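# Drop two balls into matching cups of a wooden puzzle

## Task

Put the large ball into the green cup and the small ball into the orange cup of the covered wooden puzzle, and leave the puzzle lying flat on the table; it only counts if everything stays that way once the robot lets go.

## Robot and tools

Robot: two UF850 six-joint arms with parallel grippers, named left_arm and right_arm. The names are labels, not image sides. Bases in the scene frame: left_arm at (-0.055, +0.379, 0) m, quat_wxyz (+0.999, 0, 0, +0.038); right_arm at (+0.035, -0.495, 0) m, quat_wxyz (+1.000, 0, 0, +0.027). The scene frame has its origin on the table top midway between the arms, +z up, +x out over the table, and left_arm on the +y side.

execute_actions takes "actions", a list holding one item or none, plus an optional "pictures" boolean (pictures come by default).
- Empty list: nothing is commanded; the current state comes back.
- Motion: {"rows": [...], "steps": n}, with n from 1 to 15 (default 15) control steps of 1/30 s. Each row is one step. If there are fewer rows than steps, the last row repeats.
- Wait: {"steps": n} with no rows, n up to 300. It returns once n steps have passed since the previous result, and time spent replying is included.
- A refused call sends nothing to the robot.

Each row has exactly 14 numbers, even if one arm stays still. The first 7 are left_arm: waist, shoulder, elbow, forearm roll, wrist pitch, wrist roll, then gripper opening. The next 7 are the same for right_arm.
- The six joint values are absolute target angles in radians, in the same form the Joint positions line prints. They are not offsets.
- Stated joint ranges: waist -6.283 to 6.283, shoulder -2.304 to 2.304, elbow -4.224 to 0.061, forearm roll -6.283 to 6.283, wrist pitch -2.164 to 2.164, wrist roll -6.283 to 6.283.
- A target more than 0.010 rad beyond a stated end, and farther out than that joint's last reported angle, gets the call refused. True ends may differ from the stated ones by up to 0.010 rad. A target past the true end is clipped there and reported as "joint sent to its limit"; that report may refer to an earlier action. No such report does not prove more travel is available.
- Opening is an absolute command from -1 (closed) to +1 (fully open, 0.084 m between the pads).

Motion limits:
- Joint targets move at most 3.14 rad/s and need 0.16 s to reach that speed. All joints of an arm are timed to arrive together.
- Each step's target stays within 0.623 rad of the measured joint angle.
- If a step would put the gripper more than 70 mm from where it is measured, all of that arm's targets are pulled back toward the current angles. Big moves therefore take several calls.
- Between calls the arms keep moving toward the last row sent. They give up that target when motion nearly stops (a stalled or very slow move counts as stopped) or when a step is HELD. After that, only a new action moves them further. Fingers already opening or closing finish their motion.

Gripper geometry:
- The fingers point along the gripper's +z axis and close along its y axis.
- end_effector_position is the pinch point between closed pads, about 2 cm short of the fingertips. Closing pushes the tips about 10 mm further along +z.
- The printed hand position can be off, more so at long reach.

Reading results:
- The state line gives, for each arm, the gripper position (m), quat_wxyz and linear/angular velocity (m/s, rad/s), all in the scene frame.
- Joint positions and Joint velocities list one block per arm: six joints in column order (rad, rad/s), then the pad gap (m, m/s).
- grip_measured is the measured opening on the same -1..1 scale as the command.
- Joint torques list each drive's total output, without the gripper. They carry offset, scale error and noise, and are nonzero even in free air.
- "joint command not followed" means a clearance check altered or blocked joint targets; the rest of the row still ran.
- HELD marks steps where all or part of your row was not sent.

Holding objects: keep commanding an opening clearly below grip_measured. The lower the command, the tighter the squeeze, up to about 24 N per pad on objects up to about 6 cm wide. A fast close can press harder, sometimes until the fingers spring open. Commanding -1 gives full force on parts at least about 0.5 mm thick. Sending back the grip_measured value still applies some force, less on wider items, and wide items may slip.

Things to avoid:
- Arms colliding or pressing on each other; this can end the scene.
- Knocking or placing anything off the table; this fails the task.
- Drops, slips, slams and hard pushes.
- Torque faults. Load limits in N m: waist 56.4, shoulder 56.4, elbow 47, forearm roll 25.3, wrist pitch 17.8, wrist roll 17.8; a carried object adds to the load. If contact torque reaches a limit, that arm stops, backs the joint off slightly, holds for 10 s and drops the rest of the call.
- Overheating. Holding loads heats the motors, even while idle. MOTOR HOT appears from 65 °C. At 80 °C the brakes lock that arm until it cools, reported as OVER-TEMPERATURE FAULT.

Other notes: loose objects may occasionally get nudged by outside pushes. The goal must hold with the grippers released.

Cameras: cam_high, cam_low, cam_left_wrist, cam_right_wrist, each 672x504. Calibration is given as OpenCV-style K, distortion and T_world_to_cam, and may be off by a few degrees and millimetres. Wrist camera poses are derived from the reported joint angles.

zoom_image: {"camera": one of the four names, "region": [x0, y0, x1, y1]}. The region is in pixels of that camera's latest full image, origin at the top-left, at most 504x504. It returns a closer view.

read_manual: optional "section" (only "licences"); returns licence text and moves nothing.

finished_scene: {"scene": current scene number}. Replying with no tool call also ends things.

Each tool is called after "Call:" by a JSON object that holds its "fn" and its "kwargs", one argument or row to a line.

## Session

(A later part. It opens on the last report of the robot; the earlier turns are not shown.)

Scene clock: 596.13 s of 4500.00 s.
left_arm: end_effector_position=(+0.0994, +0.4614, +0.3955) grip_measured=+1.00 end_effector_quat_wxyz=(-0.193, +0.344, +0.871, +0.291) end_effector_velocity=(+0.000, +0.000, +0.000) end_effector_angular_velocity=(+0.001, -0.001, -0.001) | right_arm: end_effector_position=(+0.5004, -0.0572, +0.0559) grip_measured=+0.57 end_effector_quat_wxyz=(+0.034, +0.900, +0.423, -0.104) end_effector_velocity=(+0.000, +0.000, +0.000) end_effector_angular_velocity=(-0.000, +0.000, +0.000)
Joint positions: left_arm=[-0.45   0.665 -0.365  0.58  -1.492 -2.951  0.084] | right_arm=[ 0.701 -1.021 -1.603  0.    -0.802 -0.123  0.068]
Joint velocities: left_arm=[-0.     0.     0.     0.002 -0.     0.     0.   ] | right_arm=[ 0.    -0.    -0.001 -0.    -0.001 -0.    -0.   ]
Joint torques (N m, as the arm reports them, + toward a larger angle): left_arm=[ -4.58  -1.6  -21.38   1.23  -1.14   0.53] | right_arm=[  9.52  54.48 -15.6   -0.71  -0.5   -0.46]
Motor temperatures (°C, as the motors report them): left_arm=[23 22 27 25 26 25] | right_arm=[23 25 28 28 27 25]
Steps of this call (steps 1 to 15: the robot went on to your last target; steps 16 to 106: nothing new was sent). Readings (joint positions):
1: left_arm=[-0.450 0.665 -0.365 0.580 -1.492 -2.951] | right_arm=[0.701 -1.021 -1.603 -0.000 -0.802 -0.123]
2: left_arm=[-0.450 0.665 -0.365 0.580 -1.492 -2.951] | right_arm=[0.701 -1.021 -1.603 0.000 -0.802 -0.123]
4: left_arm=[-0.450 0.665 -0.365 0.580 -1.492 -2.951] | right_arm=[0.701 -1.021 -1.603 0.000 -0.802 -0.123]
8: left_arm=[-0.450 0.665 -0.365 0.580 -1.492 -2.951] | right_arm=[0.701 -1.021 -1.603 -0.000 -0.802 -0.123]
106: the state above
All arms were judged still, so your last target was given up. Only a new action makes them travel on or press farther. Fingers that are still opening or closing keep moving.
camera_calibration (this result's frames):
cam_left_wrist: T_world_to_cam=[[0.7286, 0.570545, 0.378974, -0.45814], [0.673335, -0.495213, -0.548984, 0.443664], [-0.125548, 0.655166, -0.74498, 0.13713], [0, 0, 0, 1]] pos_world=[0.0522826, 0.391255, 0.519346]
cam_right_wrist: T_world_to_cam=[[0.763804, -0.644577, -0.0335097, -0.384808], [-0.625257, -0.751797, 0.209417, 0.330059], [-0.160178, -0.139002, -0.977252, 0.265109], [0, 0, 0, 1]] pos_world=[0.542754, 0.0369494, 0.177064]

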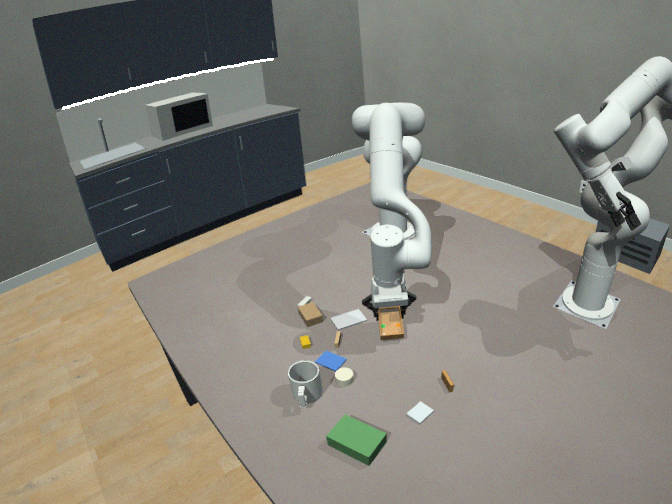

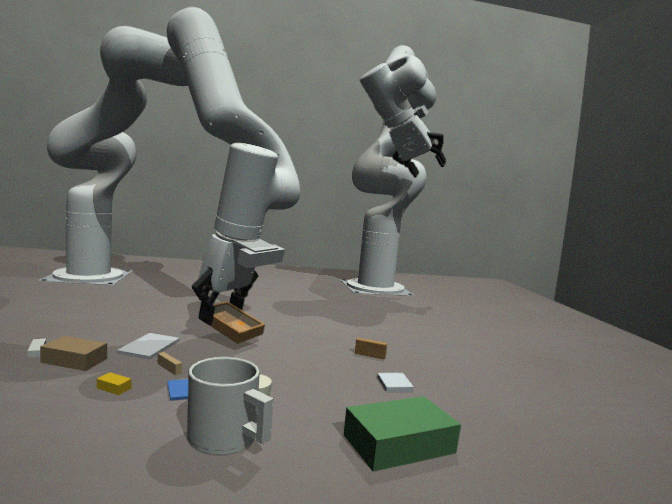

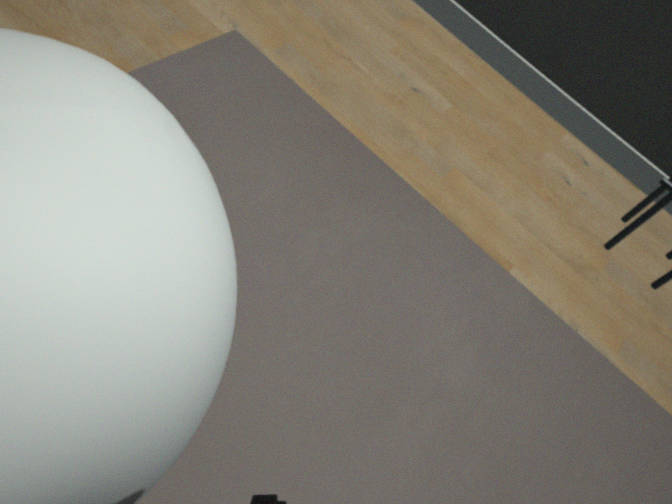

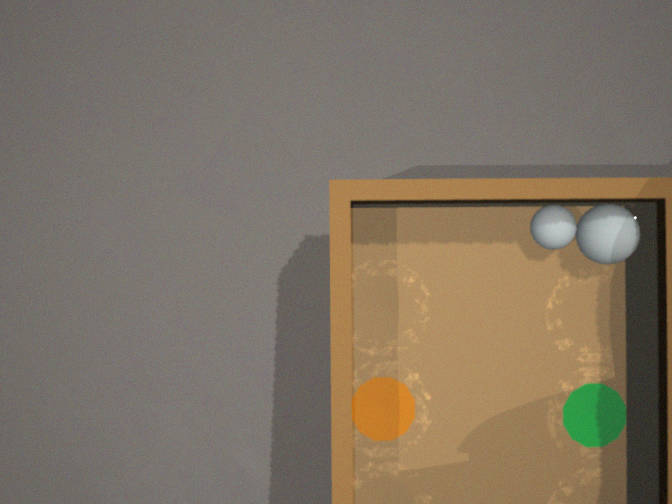

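Call:
{"fn": "execute_actions", "kwargs": {
  "actions": [
    {"rows": [[-0.45, 0.665, -0.365, 0.58, -1.492, -2.951, 1, 0.7007, -1.0186, -1.5992, 0.0, -0.7958, -0.1228, 0.0],[-0.45, 0.665, -0.365, 0.58, -1.492, -2.951, 1, 0.7007, -1.0139, -1.5907, 0.0, -0.7833, -0.1228, 0.0],[-0.45, 0.665, -0.365, 0.58, -1.492, -2.951, 1, 0.7007, -1.0068, -1.5781, 0.0, -0.7645, -0.1228, 0.0],[-0.45, 0.665, -0.365, 0.58, -1.492, -2.951, 1, 0.7007, -0.9973, -1.5612, 0.0, -0.7396, -0.1228, 0.0],[-0.45, 0.665, -0.365, 0.58, -1.492, -2.951, 1, 0.7007, -0.9866, -1.5422, 0.0, -0.7115, -0.1228, 0.0],[-0.45, 0.665, -0.365, 0.58, -1.492, -2.951, 1, 0.7007, -0.9759, -1.5231, 0.0, -0.6834, -0.1228, 0.0],[-0.45, 0.665, -0.365, 0.58, -1.492, -2.951, 1, 0.7007, -0.9652, -1.5041, 0.0, -0.6553, -0.1228, 0.0],[-0.45, 0.665, -0.365, 0.58, -1.492, -2.951, 1, 0.7007, -0.9545, -1.4851, 0.0, -0.6272, -0.1228, 0.0],[-0.45, 0.665, -0.365, 0.58, -1.492, -2.951, 1, 0.7007, -0.9438, -1.4661, 0.0, -0.5991, -0.1228, 0.0],[-0.45, 0.665, -0.365, 0.58, -1.492, -2.951, 1, 0.7007, -0.9343, -1.4492, 0.0, -0.5742, -0.1228, 0.0],[-0.45, 0.665, -0.365, 0.58, -1.492, -2.951, 1, 0.7007, -0.926, -1.4344, 0.0, -0.5523, -0.1228, 0.0],[-0.45, 0.665, -0.365, 0.58, -1.492, -2.951, 1, 0.7007, -0.9189, -1.4218, 0.0, -0.5336, -0.1228, 0.0],[-0.45, 0.665, -0.365, 0.58, -1.492, -2.951, 1, 0.7007, -0.913, -1.4112, 0.0, -0.518, -0.1228, 0.0],[-0.45, 0.665, -0.365, 0.58, -1.492, -2.951, 1, 0.7007, -0.9082, -1.4028, 0.0, -0.5055, -0.1228, 0.0],[-0.45, 0.665, -0.365, 0.58, -1.492, -2.951, 1, 0.7007, -0.9047, -1.3964, 0.0, -0.4961, -0.1228, 0.0]], "steps": 15}
  ],
  "pictures": false
}}

Call:
{"fn": "execute_actions", "kwargs": {
  "actions": [
    {"rows": [[-0.45, 0.665, -0.365, 0.58, -1.492, -2.951, 1, 0.7007, -0.9023, -1.3922, 0.0, -0.4899, -0.1228, 0.0]], "steps": 15}
  ],
  "pictures": false
}}

Call:
{"fn": "execute_actions", "kwargs": {
  "actions": [
    {"rows": [[-0.45, 0.665, -0.365, 0.58, -1.492, -2.951, 1, 0.6696, -0.9738, -1.5293, 0.0, -0.5555, -0.1539, 0.0]], "steps": 15}
  ],
  "pictures": false
}}

Call:
{"fn": "execute_actions", "kwargs": {
  "actions": [
    {"steps": 20}
  ]
}}

Scene clock: 664.53 s of 4500.00 s.
left_arm: end_effector_position=(+0.0994, +0.4614, +0.3955) grip_measured=+1.00 end_effector_quat_wxyz=(-0.193, +0.344, +0.871, +0.291) end_effector_velocity=(-0.000, -0.000, -0.000) end_effector_angular_velocity=(-0.000, +0.000, -0.000) | right_arm: end_effector_position=(+0.5008, -0.0569, +0.0551) grip_measured=+0.57 end_effector_quat_wxyz=(+0.008, +0.905, +0.425, -0.024) end_effector_velocity=(-0.002, -0.002, +0.006) end_effector_angular_velocity=(+0.280, -0.297, +0.000)
Joint positions: left_arm=[-0.45   0.665 -0.365  0.58  -1.492 -2.951  0.084] | right_arm=[ 0.701 -0.929 -1.44  -0.    -0.561 -0.123  0.068]
Joint velocities: left_arm=[ 0.  0.  0. -0.  0.  0.  0.] | right_arm=[ 0.     0.22   0.391  0.001  0.578 -0.001 -0.   ]
Joint torques (N m, as the arm reports them, + toward a larger angle): left_arm=[ -6.02  -1.5  -21.43   1.16  -1.13   0.45] | right_arm=[ 10.32  50.73 -15.99  -0.48  -0.37  -0.38]
Motor temperatures (°C, as the motors report them): left_arm=[23 22 27 25 26 25] | right_arm=[23 25 28 28 27 25]
Steps of this call (steps 1 to 90: nothing new was sent; then 64.90 s passed at rest; steps 91 to 105: all 15 steps of this action). Readings (joint positions):
91: left_arm=[-0.450 0.665 -0.365 0.580 -1.492 -2.951] | right_arm=[0.701 -1.021 -1.603 0.000 -0.802 -0.123]
92: left_arm=[-0.450 0.665 -0.365 0.580 -1.492 -2.951] | right_arm=[0.701 -1.020 -1.602 0.000 -0.800 -0.123]
94: left_arm=[-0.450 0.665 -0.365 0.580 -1.492 -2.951] | right_arm=[0.701 -1.017 -1.595 0.000 -0.789 -0.123]
98: left_arm=[-0.450 0.665 -0.365 0.580 -1.492 -2.951] | right_arm=[0.701 -0.992 -1.552 0.000 -0.726 -0.123]
105: the state above

Scene clock: 665.03 s of 4500.00 s.
left_arm: end_effector_position=(+0.0994, +0.4614, +0.3955) grip_measured=+1.00 end_effector_quat_wxyz=(-0.193, +0.344, +0.871, +0.291) end_effector_velocity=(-0.000, -0.000, -0.000) end_effector_angular_velocity=(-0.001, +0.001, +0.001) | right_arm: end_effector_position=(+0.5004, -0.0572, +0.0559) grip_measured=+0.57 end_effector_quat_wxyz=(+0.000, +0.905, +0.425, -0.000) end_effector_velocity=(+0.000, +0.000, +0.001) end_effector_angular_velocity=(+0.003, -0.003, +0.000)
Joint positions: left_arm=[-0.45   0.665 -0.365  0.58  -1.492 -2.951  0.084] | right_arm=[ 0.701 -0.903 -1.393  0.    -0.49  -0.123  0.068]
Joint velocities: left_arm=[-0.    -0.    -0.    -0.001  0.     0.     0.   ] | right_arm=[ 0.     0.002  0.002 -0.     0.004  0.    -0.   ]
Joint torques (N m, as the arm reports them, + toward a larger angle): left_arm=[ -4.77  -2.18 -21.56   1.3   -1.15   0.48] | right_arm=[  8.25  50.96 -14.82  -0.79  -0.16  -0.33]
Motor temperatures (°C, as the motors report them): left_arm=[23 22 27 25 26 25] | right_arm=[23 25 28 28 27 25]
Steps of this call (steps 1 to 15: all 15 steps of this action). Readings (joint positions):
1: left_arm=[-0.450 0.665 -0.365 0.580 -1.492 -2.951] | right_arm=[0.701 -0.922 -1.428 -0.000 -0.543 -0.123]
2: left_arm=[-0.450 0.665 -0.365 0.580 -1.492 -2.951] | right_arm=[0.701 -0.916 -1.418 -0.000 -0.528 -0.123]
4: left_arm=[-0.450 0.665 -0.365 0.580 -1.492 -2.951] | right_arm=[0.701 -0.909 -1.405 -0.000 -0.509 -0.123]
8: left_arm=[-0.450 0.665 -0.365 0.580 -1.492 -2.951] | right_arm=[0.701 -0.904 -1.396 0.000 -0.495 -0.123]
15: the state above

Scene clock: 665.53 s of 4500.00 s.
left_arm: end_effector_position=(+0.0994, +0.4614, +0.3955) grip_measured=+1.00 end_effector_quat_wxyz=(-0.193, +0.344, +0.871, +0.291) end_effector_velocity=(-0.000, -0.000, -0.000) end_effector_angular_velocity=(-0.001, -0.000, +0.000) | right_arm: end_effector_position=(+0.5399, -0.0483, +0.0559) grip_measured=+0.57 end_effector_quat_wxyz=(+0.000, +0.905, +0.425, -0.000) end_effector_velocity=(+0.005, +0.000, -0.001) end_effector_angular_velocity=(-0.002, +0.002, -0.001)
Joint positions: left_arm=[-0.45   0.665 -0.365  0.58  -1.492 -2.951  0.084] | right_arm=[ 0.67  -0.973 -1.527 -0.    -0.555 -0.153  0.068]
Joint velocities: left_arm=[ 0.     0.001  0.    -0.001  0.     0.     0.   ] | right_arm=[-0.004 -0.01  -0.017 -0.    -0.01  -0.003  0.   ]
Joint torques (N m, as the arm reports them, + toward a larger angle): left_arm=[ -4.34  -1.69 -21.39   1.18  -1.15   0.5 ] | right_arm=[  8.73  55.31 -15.85  -0.69  -0.26  -0.36]
Motor temperatures (°C, as the motors report them): left_arm=[23 22 27 25 26 25] | right_arm=[23 25 28 28 27 25]
Steps of this call (steps 1 to 15: all 15 steps of this action). Readings (joint positions):
1: left_arm=[-0.450 0.665 -0.365 0.580 -1.492 -2.951] | right_arm=[0.701 -0.903 -1.393 0.000 -0.490 -0.123]
2: left_arm=[-0.450 0.665 -0.365 0.580 -1.492 -2.951] | right_arm=[0.700 -0.905 -1.397 -0.000 -0.493 -0.124]
4: left_arm=[-0.450 0.665 -0.365 0.580 -1.492 -2.951] | right_arm=[0.692 -0.925 -1.436 -0.000 -0.512 -0.133]
8: left_arm=[-0.450 0.665 -0.365 0.580 -1.492 -2.951] | right_arm=[0.674 -0.963 -1.508 0.000 -0.544 -0.149]
15: the state above

Scene clock: 666.20 s of 4500.00 s.
left_arm: end_effector_position=(+0.0994, +0.4614, +0.3955) grip_measured=+1.00 end_effector_quat_wxyz=(-0.193, +0.344, +0.871, +0.291) end_effector_velocity=(+0.000, +0.000, +0.000) end_effector_angular_velocity=(+0.001, -0.000, -0.001) | right_arm: end_effector_position=(+0.5406, -0.0482, +0.0559) grip_measured=+0.57 end_effector_quat_wxyz=(+0.000, +0.905, +0.425, -0.000) end_effector_velocity=(-0.000, -0.000, -0.000) end_effector_angular_velocity=(-0.000, +0.001, -0.000)
Joint positions: left_arm=[-0.45   0.665 -0.365  0.58  -1.492 -2.951  0.084] | right_arm=[ 0.67  -0.974 -1.529 -0.    -0.555 -0.154  0.068]
Joint velocities: left_arm=[-0.    -0.     0.     0.002  0.     0.     0.   ] | right_arm=[-0.    -0.     0.001  0.     0.    -0.     0.   ]
Joint torques (N m, as the arm reports them, + toward a larger angle): left_arm=[ -4.1   -1.86 -21.47   0.98  -1.15   0.44] | right_arm=[ 10.07  53.73 -15.77  -0.5   -0.21  -0.36]
Motor temperatures (°C, as the motors report them): left_arm=[23 22 27 25 26 25] | right_arm=[23 25 28 28 27 25]
Steps of this call (steps 1 to 15: the robot went on to your last target; steps 16 to 20: nothing new was sent). Readings (joint positions):
1: left_arm=[-0.450 0.665 -0.365 0.580 -1.492 -2.951] | right_arm=[0.670 -0.973 -1.528 -0.000 -0.555 -0.154]
2: left_arm=[-0.450 0.665 -0.365 0.580 -1.492 -2.951] | right_arm=[0.670 -0.973 -1.528 -0.000 -0.555 -0.154]
4: left_arm=[-0.450 0.665 -0.365 0.580 -1.492 -2.951] | right_arm=[0.670 -0.973 -1.529 -0.000 -0.555 -0.154]
8: left_arm=[-0.450 0.665 -0.365 0.580 -1.492 -2.951] | right_arm=[0.670 -0.974 -1.529 -0.000 -0.555 -0.154]
20: the state above
All arms were judged still, so your last target was given up. Only a new action makes them travel on or press farther. Fingers that are still opening or closing keep moving.
camera_calibration (this result's frames):
cam_left_wrist: T_world_to_cam=[[0.7286, 0.570545, 0.378974, -0.45814], [0.673335, -0.495212, -0.548985, 0.443664], [-0.125548, 0.655167, -0.74498, 0.137129], [0, 0, 0, 1]] pos_world=[0.0522826, 0.391255, 0.519346]
cam_right_wrist: T_world_to_cam=[[0.76713, -0.641443, -0.00788629, -0.412754], [-0.64149, -0.767099, -0.00704887, 0.382136], [-0.00152811, 0.0104664, -0.999944, 0.195525], [0, 0, 0, 1]] pos_world=[0.562072, 0.0263313, 0.194952]

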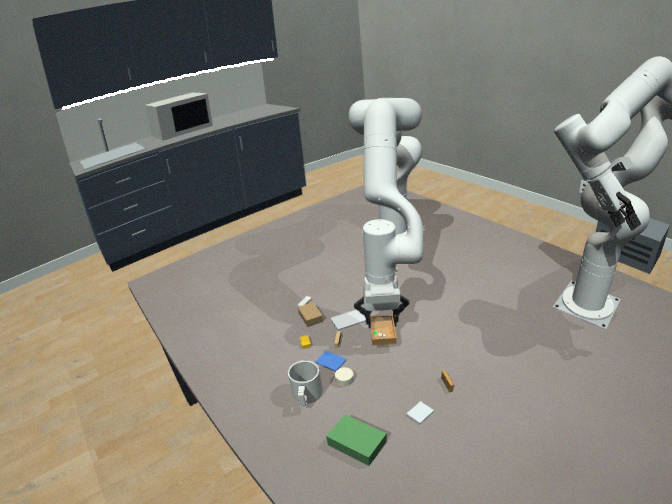

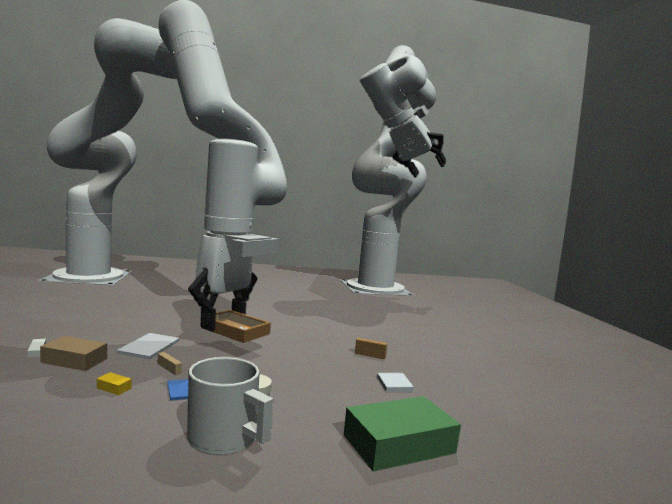

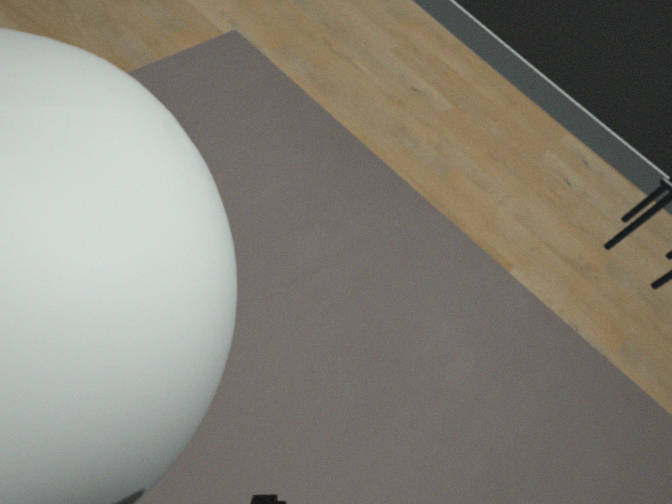

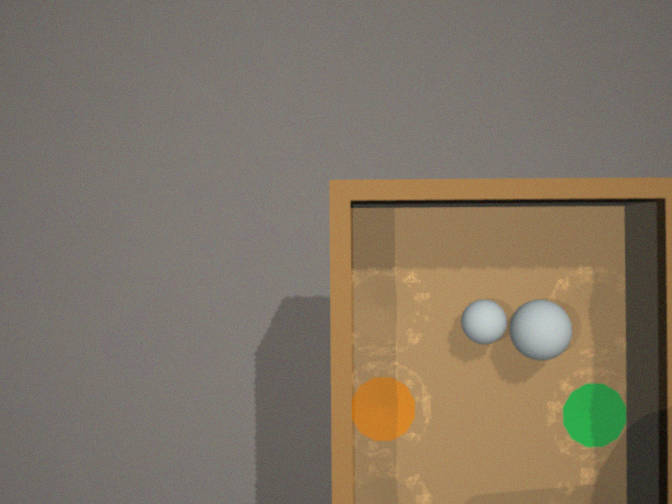

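Call:
{"fn": "execute_actions", "kwargs": {
  "actions": [
    {"steps": 1}
  ]
}}

Scene clock: 694.40 s of 4500.00 s.
left_arm: end_effector_position=(+0.0994, +0.4614, +0.3955) grip_measured=+1.00 end_effector_quat_wxyz=(-0.193, +0.344, +0.871, +0.291) end_effector_velocity=(+0.000, +0.000, +0.000) end_effector_angular_velocity=(+0.000, -0.001, -0.000) | right_arm: end_effector_position=(+0.5406, -0.0482, +0.0559) grip_measured=+0.57 end_effector_quat_wxyz=(+0.000, +0.905, +0.425, +0.000) end_effector_velocity=(+0.000, +0.000, +0.000) end_effector_angular_velocity=(+0.000, -0.001, +0.001)
Joint positions: left_arm=[-0.45   0.665 -0.365  0.58  -1.492 -2.951  0.084] | right_arm=[ 0.67  -0.974 -1.529 -0.    -0.555 -0.154  0.068]
Joint velocities: left_arm=[-0.     0.001 -0.     0.001  0.     0.    -0.   ] | right_arm=[ 0.     0.    -0.001 -0.001  0.    -0.     0.   ]
Joint torques (N m, as the arm reports them, + toward a larger angle): left_arm=[ -5.04  -2.14 -21.26   1.2   -1.08   0.42] | right_arm=[  8.79  53.81 -15.23  -0.34  -0.19  -0.32]
Motor temperatures (°C, as the motors report them): left_arm=[23 22 27 25 26 25] | right_arm=[23 25 28 28 27 25]
Steps of this call (steps 1 to 90: nothing new was sent; then 25.20 s passed at rest). Readings (joint positions):
1: left_arm=[-0.450 0.665 -0.365 0.580 -1.492 -2.951] | right_arm=[0.670 -0.974 -1.529 0.000 -0.555 -0.154]
2: left_arm=[-0.450 0.665 -0.365 0.580 -1.492 -2.951] | right_arm=[0.670 -0.974 -1.529 0.000 -0.556 -0.154]
4: left_arm=[-0.450 0.665 -0.365 0.580 -1.492 -2.951] | right_arm=[0.670 -0.974 -1.529 -0.000 -0.556 -0.154]
8: left_arm=[-0.450 0.665 -0.365 0.580 -1.492 -2.951] | right_arm=[0.670 -0.974 -1.529 -0.000 -0.556 -0.154]
90: the state above
camera_calibration (this result's frames):
cam_left_wrist: T_world_to_cam=[[0.7286, 0.570545, 0.378974, -0.45814], [0.673335, -0.495213, -0.548985, 0.443664], [-0.125548, 0.655166, -0.74498, 0.13713], [0, 0, 0, 1]] pos_world=[0.0522826, 0.391255, 0.519346]
cam_right_wrist: T_world_to_cam=[[0.767128, -0.641446, -0.00788586, -0.412756], [-0.641493, -0.767097, -0.00705237, 0.38214], [-0.00152551, 0.0104688, -0.999944, 0.195523], [0, 0, 0, 1]] pos_world=[0.562075, 0.0263309, 0.194952]

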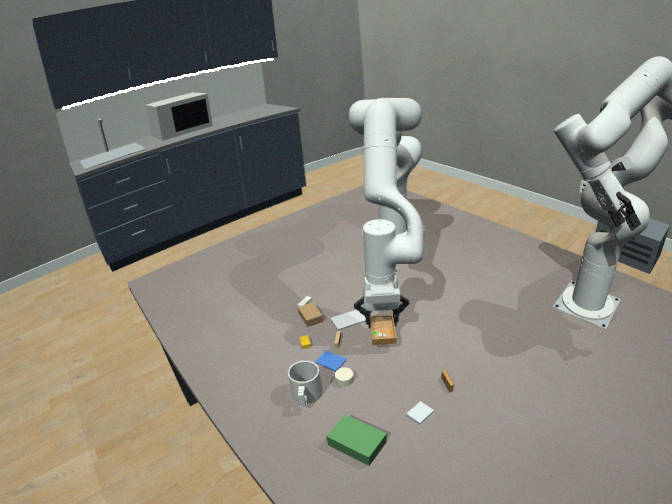

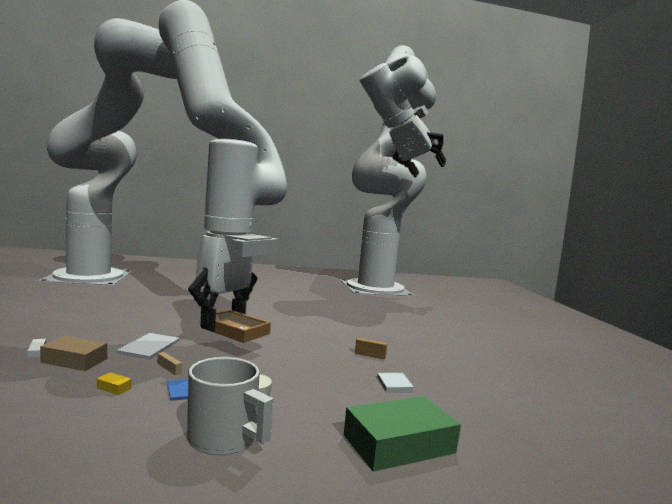

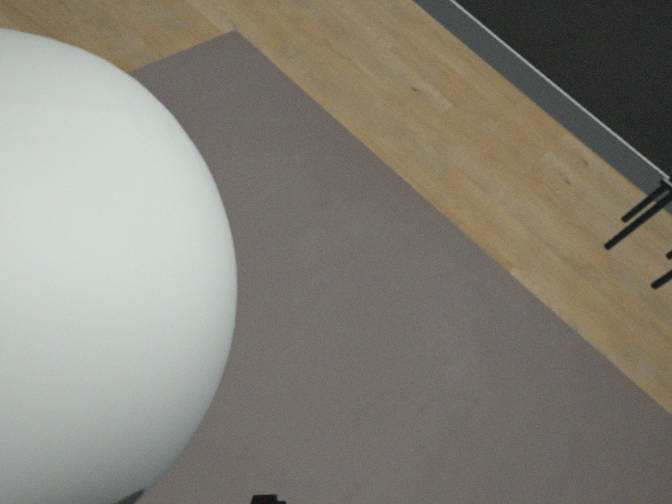

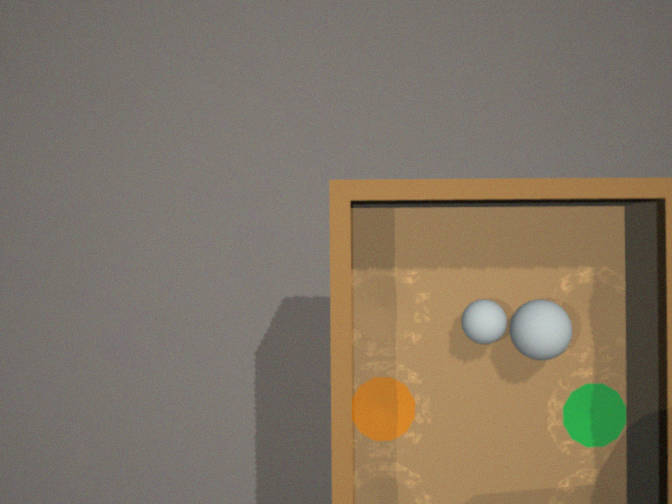

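Balls are static. Executing the second translation.

Call:
{"fn": "execute_actions", "kwargs": {
  "actions": [
    {"rows": [[-0.45, 0.665, -0.365, 0.58, -1.492, -2.951, 1, 0.6364, -1.053, -1.681, 0.0, -0.6279, -0.1871, 0.0]], "steps": 15}
  ],
  "pictures": false
}}

Call:
{"fn": "execute_actions", "kwargs": {
  "actions": [
    {"steps": 30}
  ]
}}

Scene clock: 698.07 s of 4500.00 s.
left_arm: end_effector_position=(+0.0994, +0.4614, +0.3955) grip_measured=+1.00 end_effector_quat_wxyz=(-0.193, +0.344, +0.871, +0.291) end_effector_velocity=(+0.000, +0.000, +0.000) end_effector_angular_velocity=(+0.000, -0.000, -0.000) | right_arm: end_effector_position=(+0.5821, -0.0423, +0.0560) grip_measured=+0.57 end_effector_quat_wxyz=(+0.000, +0.905, +0.425, +0.000) end_effector_velocity=(+0.006, +0.000, -0.000) end_effector_angular_velocity=(-0.001, +0.002, -0.001)
Joint positions: left_arm=[-0.45   0.665 -0.365  0.58  -1.492 -2.951  0.084] | right_arm=[ 0.637 -1.052 -1.678  0.    -0.627 -0.187  0.068]
Joint velocities: left_arm=[ 0.  0.  0.  0. -0.  0.  0.] | right_arm=[-0.005 -0.012 -0.022  0.    -0.013 -0.004 -0.   ]
Joint torques (N m, as the arm reports them, + toward a larger angle): left_arm=[ -4.99  -2.23 -21.36   1.2   -1.14   0.44] | right_arm=[  9.26  57.51 -16.16  -0.36  -0.32  -0.35]
Motor temperatures (°C, as the motors report them): left_arm=[23 22 27 25 26 25] | right_arm=[23 25 28 28 27 25]
Steps of this call (steps 1 to 90: nothing new was sent; then 0.17 s passed at rest; steps 91 to 105: all 15 steps of this action). Readings (joint positions):
91: left_arm=[-0.450 0.665 -0.365 0.580 -1.492 -2.951] | right_arm=[0.670 -0.974 -1.530 -0.000 -0.556 -0.154]
92: left_arm=[-0.450 0.665 -0.365 0.580 -1.492 -2.951] | right_arm=[0.669 -0.976 -1.534 -0.000 -0.558 -0.155]
94: left_arm=[-0.450 0.665 -0.365 0.580 -1.492 -2.951] | right_arm=[0.661 -0.997 -1.574 -0.000 -0.578 -0.164]
98: left_arm=[-0.450 0.665 -0.365 0.580 -1.492 -2.951] | right_arm=[0.641 -1.040 -1.656 -0.000 -0.615 -0.181]
105: the state above

Scene clock: 699.07 s of 4500.00 s.
left_arm: end_effector_position=(+0.0994, +0.4614, +0.3955) grip_measured=+1.00 end_effector_quat_wxyz=(-0.193, +0.344, +0.871, +0.291) end_effector_velocity=(-0.000, -0.000, -0.000) end_effector_angular_velocity=(-0.000, +0.001, +0.001) | right_arm: end_effector_position=(+0.5829, -0.0423, +0.0560) grip_measured=+0.57 end_effector_quat_wxyz=(-0.000, +0.905, +0.425, +0.000) end_effector_velocity=(-0.000, -0.000, -0.001) end_effector_angular_velocity=(-0.000, +0.000, +0.001)
Joint positions: left_arm=[-0.45   0.665 -0.365  0.58  -1.492 -2.951  0.084] | right_arm=[ 0.636 -1.053 -1.681 -0.    -0.628 -0.187  0.068]
Joint velocities: left_arm=[ 0.    -0.001 -0.    -0.001  0.    -0.     0.   ] | right_arm=[-0.     0.     0.002  0.     0.002 -0.001 -0.   ]
Joint torques (N m, as the arm reports them, + toward a larger angle): left_arm=[ -5.19  -2.76 -21.29   1.22  -1.15   0.48] | right_arm=[  8.47  57.25 -16.    -0.26  -0.19  -0.48]
Motor temperatures (°C, as the motors report them): left_arm=[23 22 27 25 26 25] | right_arm=[23 25 28 28 27 25]
Steps of this call (steps 1 to 15: the robot went on to your last target; steps 16 to 30: nothing new was sent). Readings (joint positions):
1: left_arm=[-0.450 0.665 -0.365 0.580 -1.492 -2.951] | right_arm=[0.637 -1.052 -1.679 0.000 -0.627 -0.187]
2: left_arm=[-0.450 0.665 -0.365 0.580 -1.492 -2.951] | right_arm=[0.637 -1.052 -1.680 0.000 -0.627 -0.187]
4: left_arm=[-0.450 0.665 -0.365 0.580 -1.492 -2.951] | right_arm=[0.637 -1.053 -1.680 -0.000 -0.628 -0.187]
8: left_arm=[-0.450 0.665 -0.365 0.580 -1.492 -2.951] | right_arm=[0.636 -1.053 -1.681 0.000 -0.628 -0.187]
30: the state above
All arms were judged still, so your last target was given up. Only a new action makes them travel on or press farther. Fingers that are still opening or closing keep moving.
camera_calibration (this result's frames):
cam_left_wrist: T_world_to_cam=[[0.7286, 0.570545, 0.378974, -0.45814], [0.673335, -0.495213, -0.548985, 0.443664], [-0.125548, 0.655166, -0.74498, 0.137129], [0, 0, 0, 1]] pos_world=[0.0522826, 0.391255, 0.519346]
cam_right_wrist: T_world_to_cam=[[0.767128, -0.641445, -0.00786833, -0.441383], [-0.641492, -0.767096, -0.00715088, 0.413757], [-0.00144887, 0.0105331, -0.999943, 0.195527], [0, 0, 0, 1]] pos_world=[0.604303, 0.032209, 0.195001]

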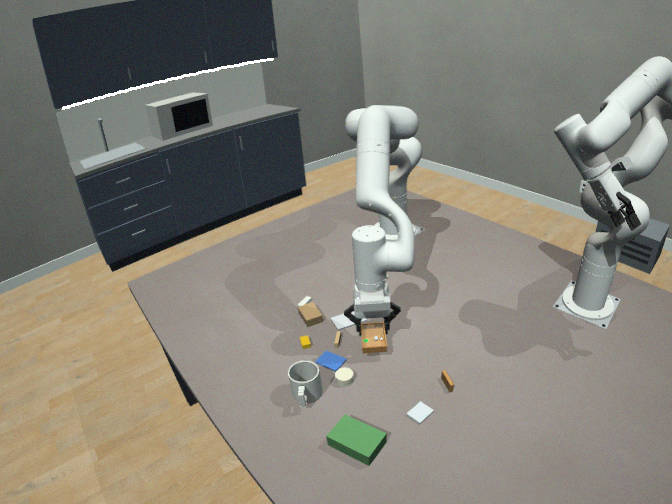

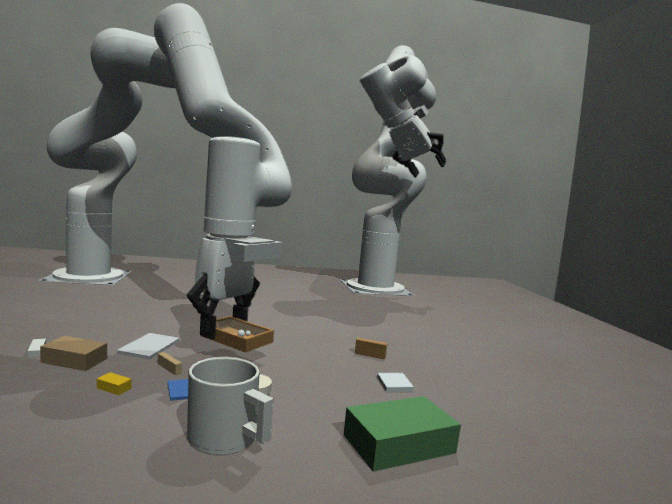

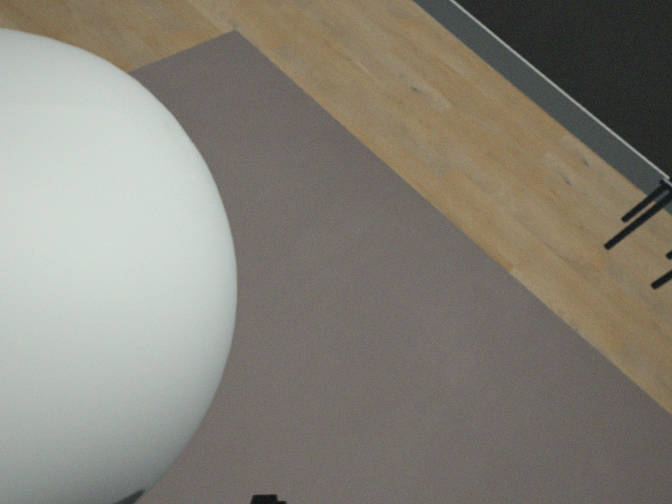

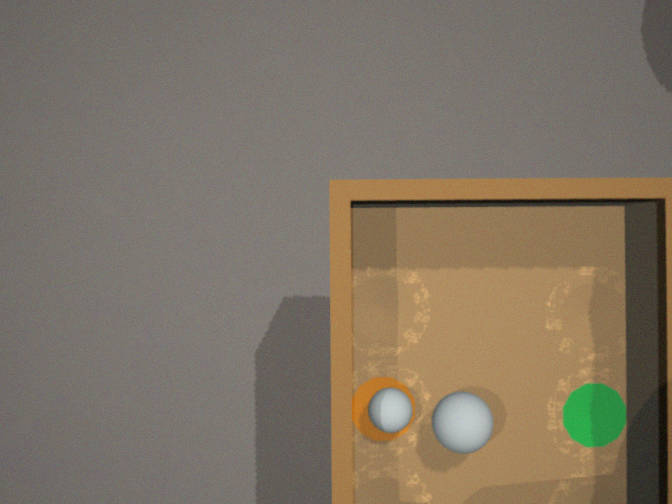

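Call:
{"fn": "execute_actions", "kwargs": {
  "actions": []
}}

Scene clock: 722.27 s of 4500.00 s.
left_arm: end_effector_position=(+0.0994, +0.4614, +0.3955) grip_measured=+1.00 end_effector_quat_wxyz=(-0.193, +0.344, +0.871, +0.291) end_effector_velocity=(+0.000, +0.000, -0.000) end_effector_angular_velocity=(+0.001, +0.000, +0.000) | right_arm: end_effector_position=(+0.5829, -0.0423, +0.0560) grip_measured=+0.57 end_effector_quat_wxyz=(-0.000, +0.905, +0.425, +0.000) end_effector_velocity=(-0.000, -0.000, -0.000) end_effector_angular_velocity=(-0.001, +0.000, +0.000)
Joint positions: left_arm=[-0.45   0.665 -0.365  0.58  -1.492 -2.951  0.084] | right_arm=[ 0.636 -1.053 -1.681 -0.    -0.628 -0.187  0.068]
Joint velocities: left_arm=[-0.    -0.001 -0.     0.     0.    -0.    -0.   ] | right_arm=[-0.    -0.     0.    -0.001 -0.001  0.001 -0.   ]
Joint torques (N m, as the arm reports them, + toward a larger angle): left_arm=[ -4.69  -2.04 -21.35   1.14  -1.18   0.48] | right_arm=[ 10.28  55.85 -16.15  -0.65  -0.21  -0.35]
Motor temperatures (°C, as the motors report them): left_arm=[23 22 27 25 26 25] | right_arm=[23 25 28 28 27 25]
Steps of this call (steps 1 to 140: nothing new was sent; then 18.53 s passed at rest). Readings (joint positions):
1: left_arm=[-0.450 0.665 -0.365 0.580 -1.492 -2.951] | right_arm=[0.636 -1.053 -1.681 -0.000 -0.628 -0.187]
2: left_arm=[-0.450 0.665 -0.365 0.580 -1.492 -2.951] | right_arm=[0.636 -1.053 -1.681 0.000 -0.628 -0.187]
4: left_arm=[-0.450 0.665 -0.365 0.580 -1.492 -2.951] | right_arm=[0.636 -1.053 -1.681 0.000 -0.628 -0.187]
8: left_arm=[-0.450 0.665 -0.365 0.580 -1.492 -2.951] | right_arm=[0.636 -1.053 -1.681 0.000 -0.628 -0.187]
140: the state above
camera_calibration (this result's frames):
cam_left_wrist: T_world_to_cam=[[0.7286, 0.570545, 0.378974, -0.45814], [0.673335, -0.495213, -0.548984, 0.443664], [-0.125547, 0.655166, -0.74498, 0.13713], [0, 0, 0, 1]] pos_world=[0.0522826, 0.391255, 0.519346]
cam_right_wrist: T_world_to_cam=[[0.767128, -0.641446, -0.00786855, -0.441383], [-0.641492, -0.767096, -0.00715049, 0.413757], [-0.00144928, 0.010533, -0.999943, 0.195527], [0, 0, 0, 1]] pos_world=[0.604303, 0.0322089, 0.195001]

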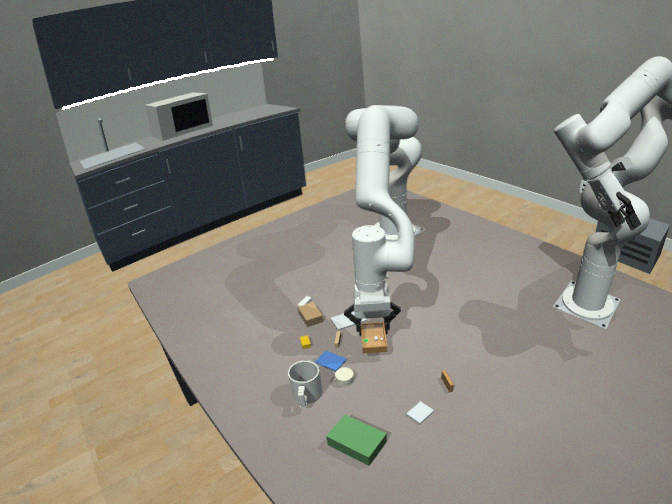

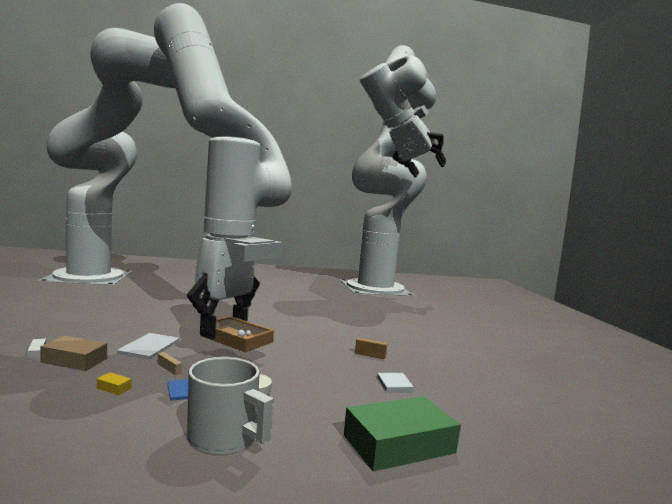

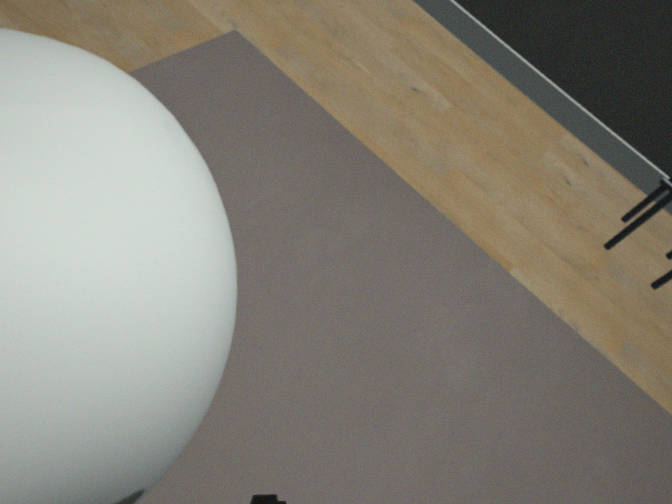

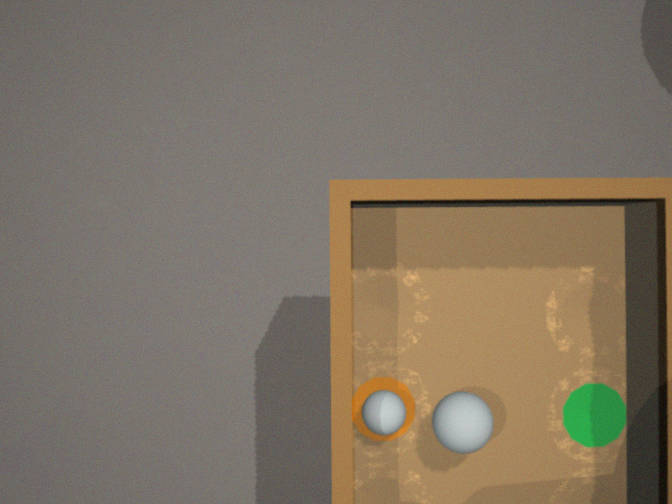

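Call:
{"fn": "execute_actions", "kwargs": {
  "actions": [
    {"rows": [[-0.45,0.665,-0.365,0.58,-1.492,-2.951,1,0.6364,-1.053,-1.681,0.0058,-0.6287,-0.1918,0.0],[-0.45,0.665,-0.365,0.58,-1.492,-2.951,1,0.6364,-1.053,-1.681,0.0209,-0.6309,-0.2040,0.0],[-0.45,0.665,-0.365,0.58,-1.492,-2.951,1,0.6364,-1.053,-1.681,0.0424,-0.6339,-0.2214,0.0],[-0.45,0.665,-0.365,0.58,-1.492,-2.951,1,0.6364,-1.053,-1.681,0.067,-0.6374,-0.2413,0.0],[-0.45,0.665,-0.365,0.58,-1.492,-2.951,1,0.6364,-1.053,-1.681,0.0916,-0.6409,-0.2611,0.0],[-0.45,0.665,-0.365,0.58,-1.492,-2.951,1,0.6364,-1.053,-1.681,0.1131,-0.6439,-0.2785,0.0],[-0.45,0.665,-0.365,0.58,-1.492,-2.951,1,0.6364,-1.053,-1.681,0.1282,-0.6461,-0.2907,0.0],[-0.45,0.665,-0.365,0.58,-1.492,-2.951,1,0.6364,-1.053,-1.681,0.134,-0.6469,-0.2954,0.0]], "steps": 15}
  ],
  "pictures": false
}}

Call:
{"fn": "execute_actions", "kwargs": {
  "actions": [
    {"steps": 20}
  ]
}}

Scene clock: 806.77 s of 4500.00 s.
left_arm: end_effector_position=(+0.0994, +0.4614, +0.3955) grip_measured=+1.00 end_effector_quat_wxyz=(-0.193, +0.344, +0.871, +0.291) end_effector_velocity=(-0.000, -0.000, +0.000) end_effector_angular_velocity=(-0.001, -0.001, +0.000) | right_arm: end_effector_position=(+0.5681, -0.0299, +0.0567) grip_measured=+0.57 end_effector_quat_wxyz=(-0.036, +0.904, +0.425, -0.016) end_effector_velocity=(-0.005, +0.005, +0.001) end_effector_angular_velocity=(+0.021, +0.023, +0.002)
Joint positions: left_arm=[-0.45   0.665 -0.365  0.58  -1.492 -2.951  0.084] | right_arm=[ 0.636 -1.053 -1.681  0.129 -0.646 -0.291  0.068]
Joint velocities: left_arm=[ 0.     0.001  0.    -0.    -0.    -0.    -0.   ] | right_arm=[-0.    -0.    -0.     0.05  -0.008 -0.043  0.   ]
Joint torques (N m, as the arm reports them, + toward a larger angle): left_arm=[ -5.07  -1.83 -21.26   1.2   -1.14   0.54] | right_arm=[ 10.1   55.31 -16.43  -0.64  -0.22  -0.44]
Motor temperatures (°C, as the motors report them): left_arm=[23 22 27 25 26 25] | right_arm=[23 25 28 28 27 25]
Steps of this call (steps 1 to 90: nothing new was sent; then 81.00 s passed at rest; steps 91 to 105: all 15 steps of this action). Readings (joint positions):
91: left_arm=[-0.450 0.665 -0.365 0.580 -1.492 -2.951] | right_arm=[0.636 -1.053 -1.681 0.000 -0.628 -0.187]
92: left_arm=[-0.450 0.665 -0.365 0.580 -1.492 -2.951] | right_arm=[0.636 -1.053 -1.681 0.001 -0.628 -0.188]
94: left_arm=[-0.450 0.665 -0.365 0.580 -1.492 -2.951] | right_arm=[0.636 -1.053 -1.681 0.013 -0.630 -0.198]
98: left_arm=[-0.450 0.665 -0.365 0.580 -1.492 -2.951] | right_arm=[0.636 -1.053 -1.681 0.075 -0.639 -0.248]
105: the state above

Scene clock: 807.43 s of 4500.00 s.
left_arm: end_effector_position=(+0.0994, +0.4614, +0.3955) grip_measured=+1.00 end_effector_quat_wxyz=(-0.193, +0.344, +0.871, +0.291) end_effector_velocity=(+0.000, +0.000, -0.000) end_effector_angular_velocity=(+0.000, +0.001, +0.000) | right_arm: end_effector_position=(+0.5676, -0.0294, +0.0568) grip_measured=+0.57 end_effector_quat_wxyz=(-0.037, +0.904, +0.425, -0.017) end_effector_velocity=(-0.000, -0.000, -0.000) end_effector_angular_velocity=(-0.000, +0.001, -0.001)
Joint positions: left_arm=[-0.45   0.665 -0.365  0.58  -1.492 -2.951  0.084] | right_arm=[ 0.636 -1.053 -1.681  0.134 -0.647 -0.295  0.068]
Joint velocities: left_arm=[-0.    -0.001  0.     0.     0.    -0.    -0.   ] | right_arm=[-0.     0.     0.001  0.001 -0.     0.    -0.   ]
Joint torques (N m, as the arm reports them, + toward a larger angle): left_arm=[ -4.44  -1.63 -21.49   1.21  -1.09   0.47] | right_arm=[  9.14  55.72 -16.17  -0.59  -0.21  -0.5 ]
Motor temperatures (°C, as the motors report them): left_arm=[23 22 27 25 26 25] | right_arm=[23 25 28 28 27 25]
Steps of this call (steps 1 to 15: the robot went on to your last target; steps 16 to 20: nothing new was sent). Readings (joint positions):
1: left_arm=[-0.450 0.665 -0.365 0.580 -1.492 -2.951] | right_arm=[0.636 -1.053 -1.681 0.130 -0.646 -0.292]
2: left_arm=[-0.450 0.665 -0.365 0.580 -1.492 -2.951] | right_arm=[0.636 -1.053 -1.681 0.131 -0.647 -0.293]
4: left_arm=[-0.450 0.665 -0.365 0.580 -1.492 -2.951] | right_arm=[0.636 -1.053 -1.681 0.133 -0.647 -0.294]
8: left_arm=[-0.450 0.665 -0.365 0.580 -1.492 -2.951] | right_arm=[0.636 -1.053 -1.681 0.134 -0.647 -0.295]
20: the state above
All arms were judged still, so your last target was given up. Only a new action makes them travel on or press farther. Fingers that are still opening or closing keep moving.
camera_calibration (this result's frames):
cam_left_wrist: T_world_to_cam=[[0.7286, 0.570545, 0.378974, -0.45814], [0.673335, -0.495213, -0.548985, 0.443664], [-0.125548, 0.655166, -0.74498, 0.137129], [0, 0, 0, 1]] pos_world=[0.0522825, 0.391255, 0.519346]
cam_right_wrist: T_world_to_cam=[[0.76443, -0.63844, -0.0896693, -0.415107], [-0.641519, -0.767071, -0.00744387, 0.413862], [-0.0640303, 0.0632149, -0.995944, 0.233028], [0, 0, 0, 1]] pos_world=[0.597742, 0.0377095, 0.197941]

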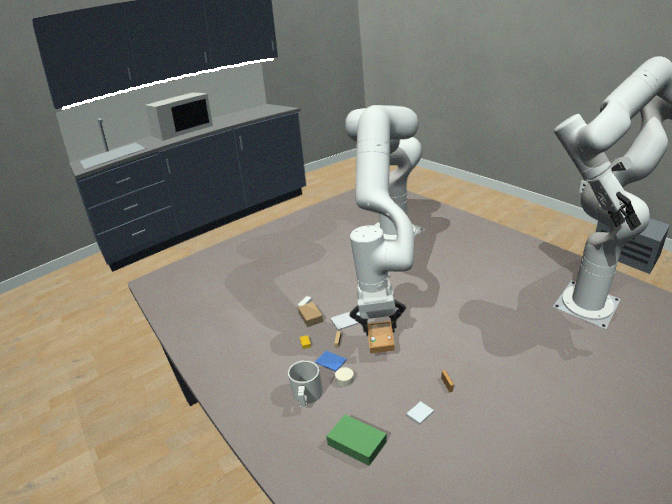

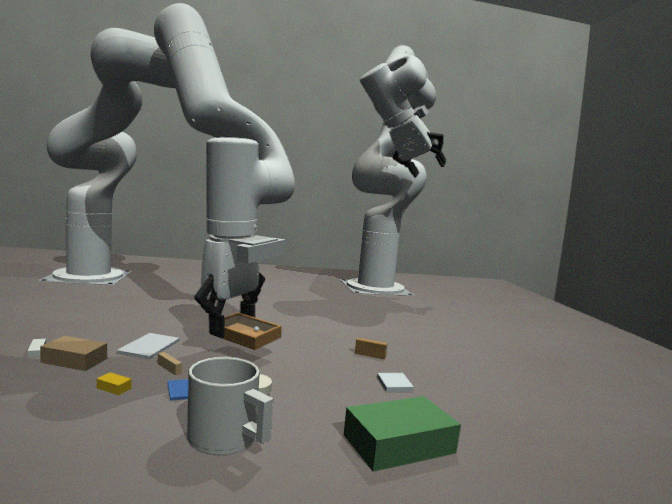

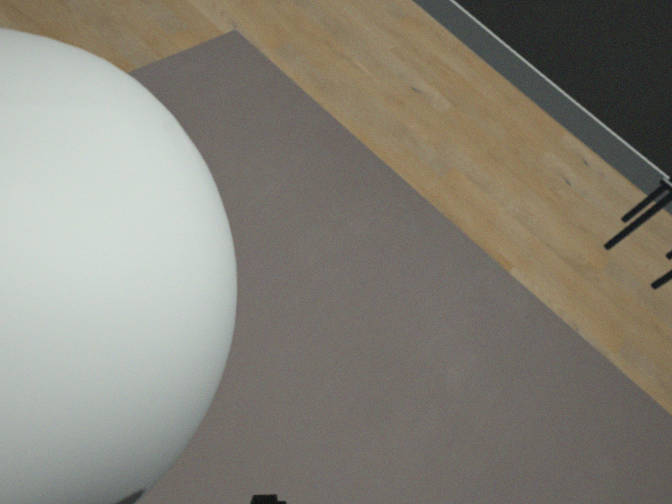

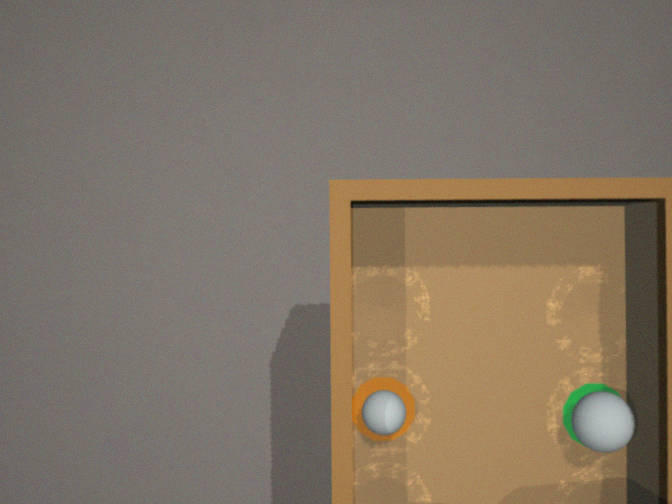

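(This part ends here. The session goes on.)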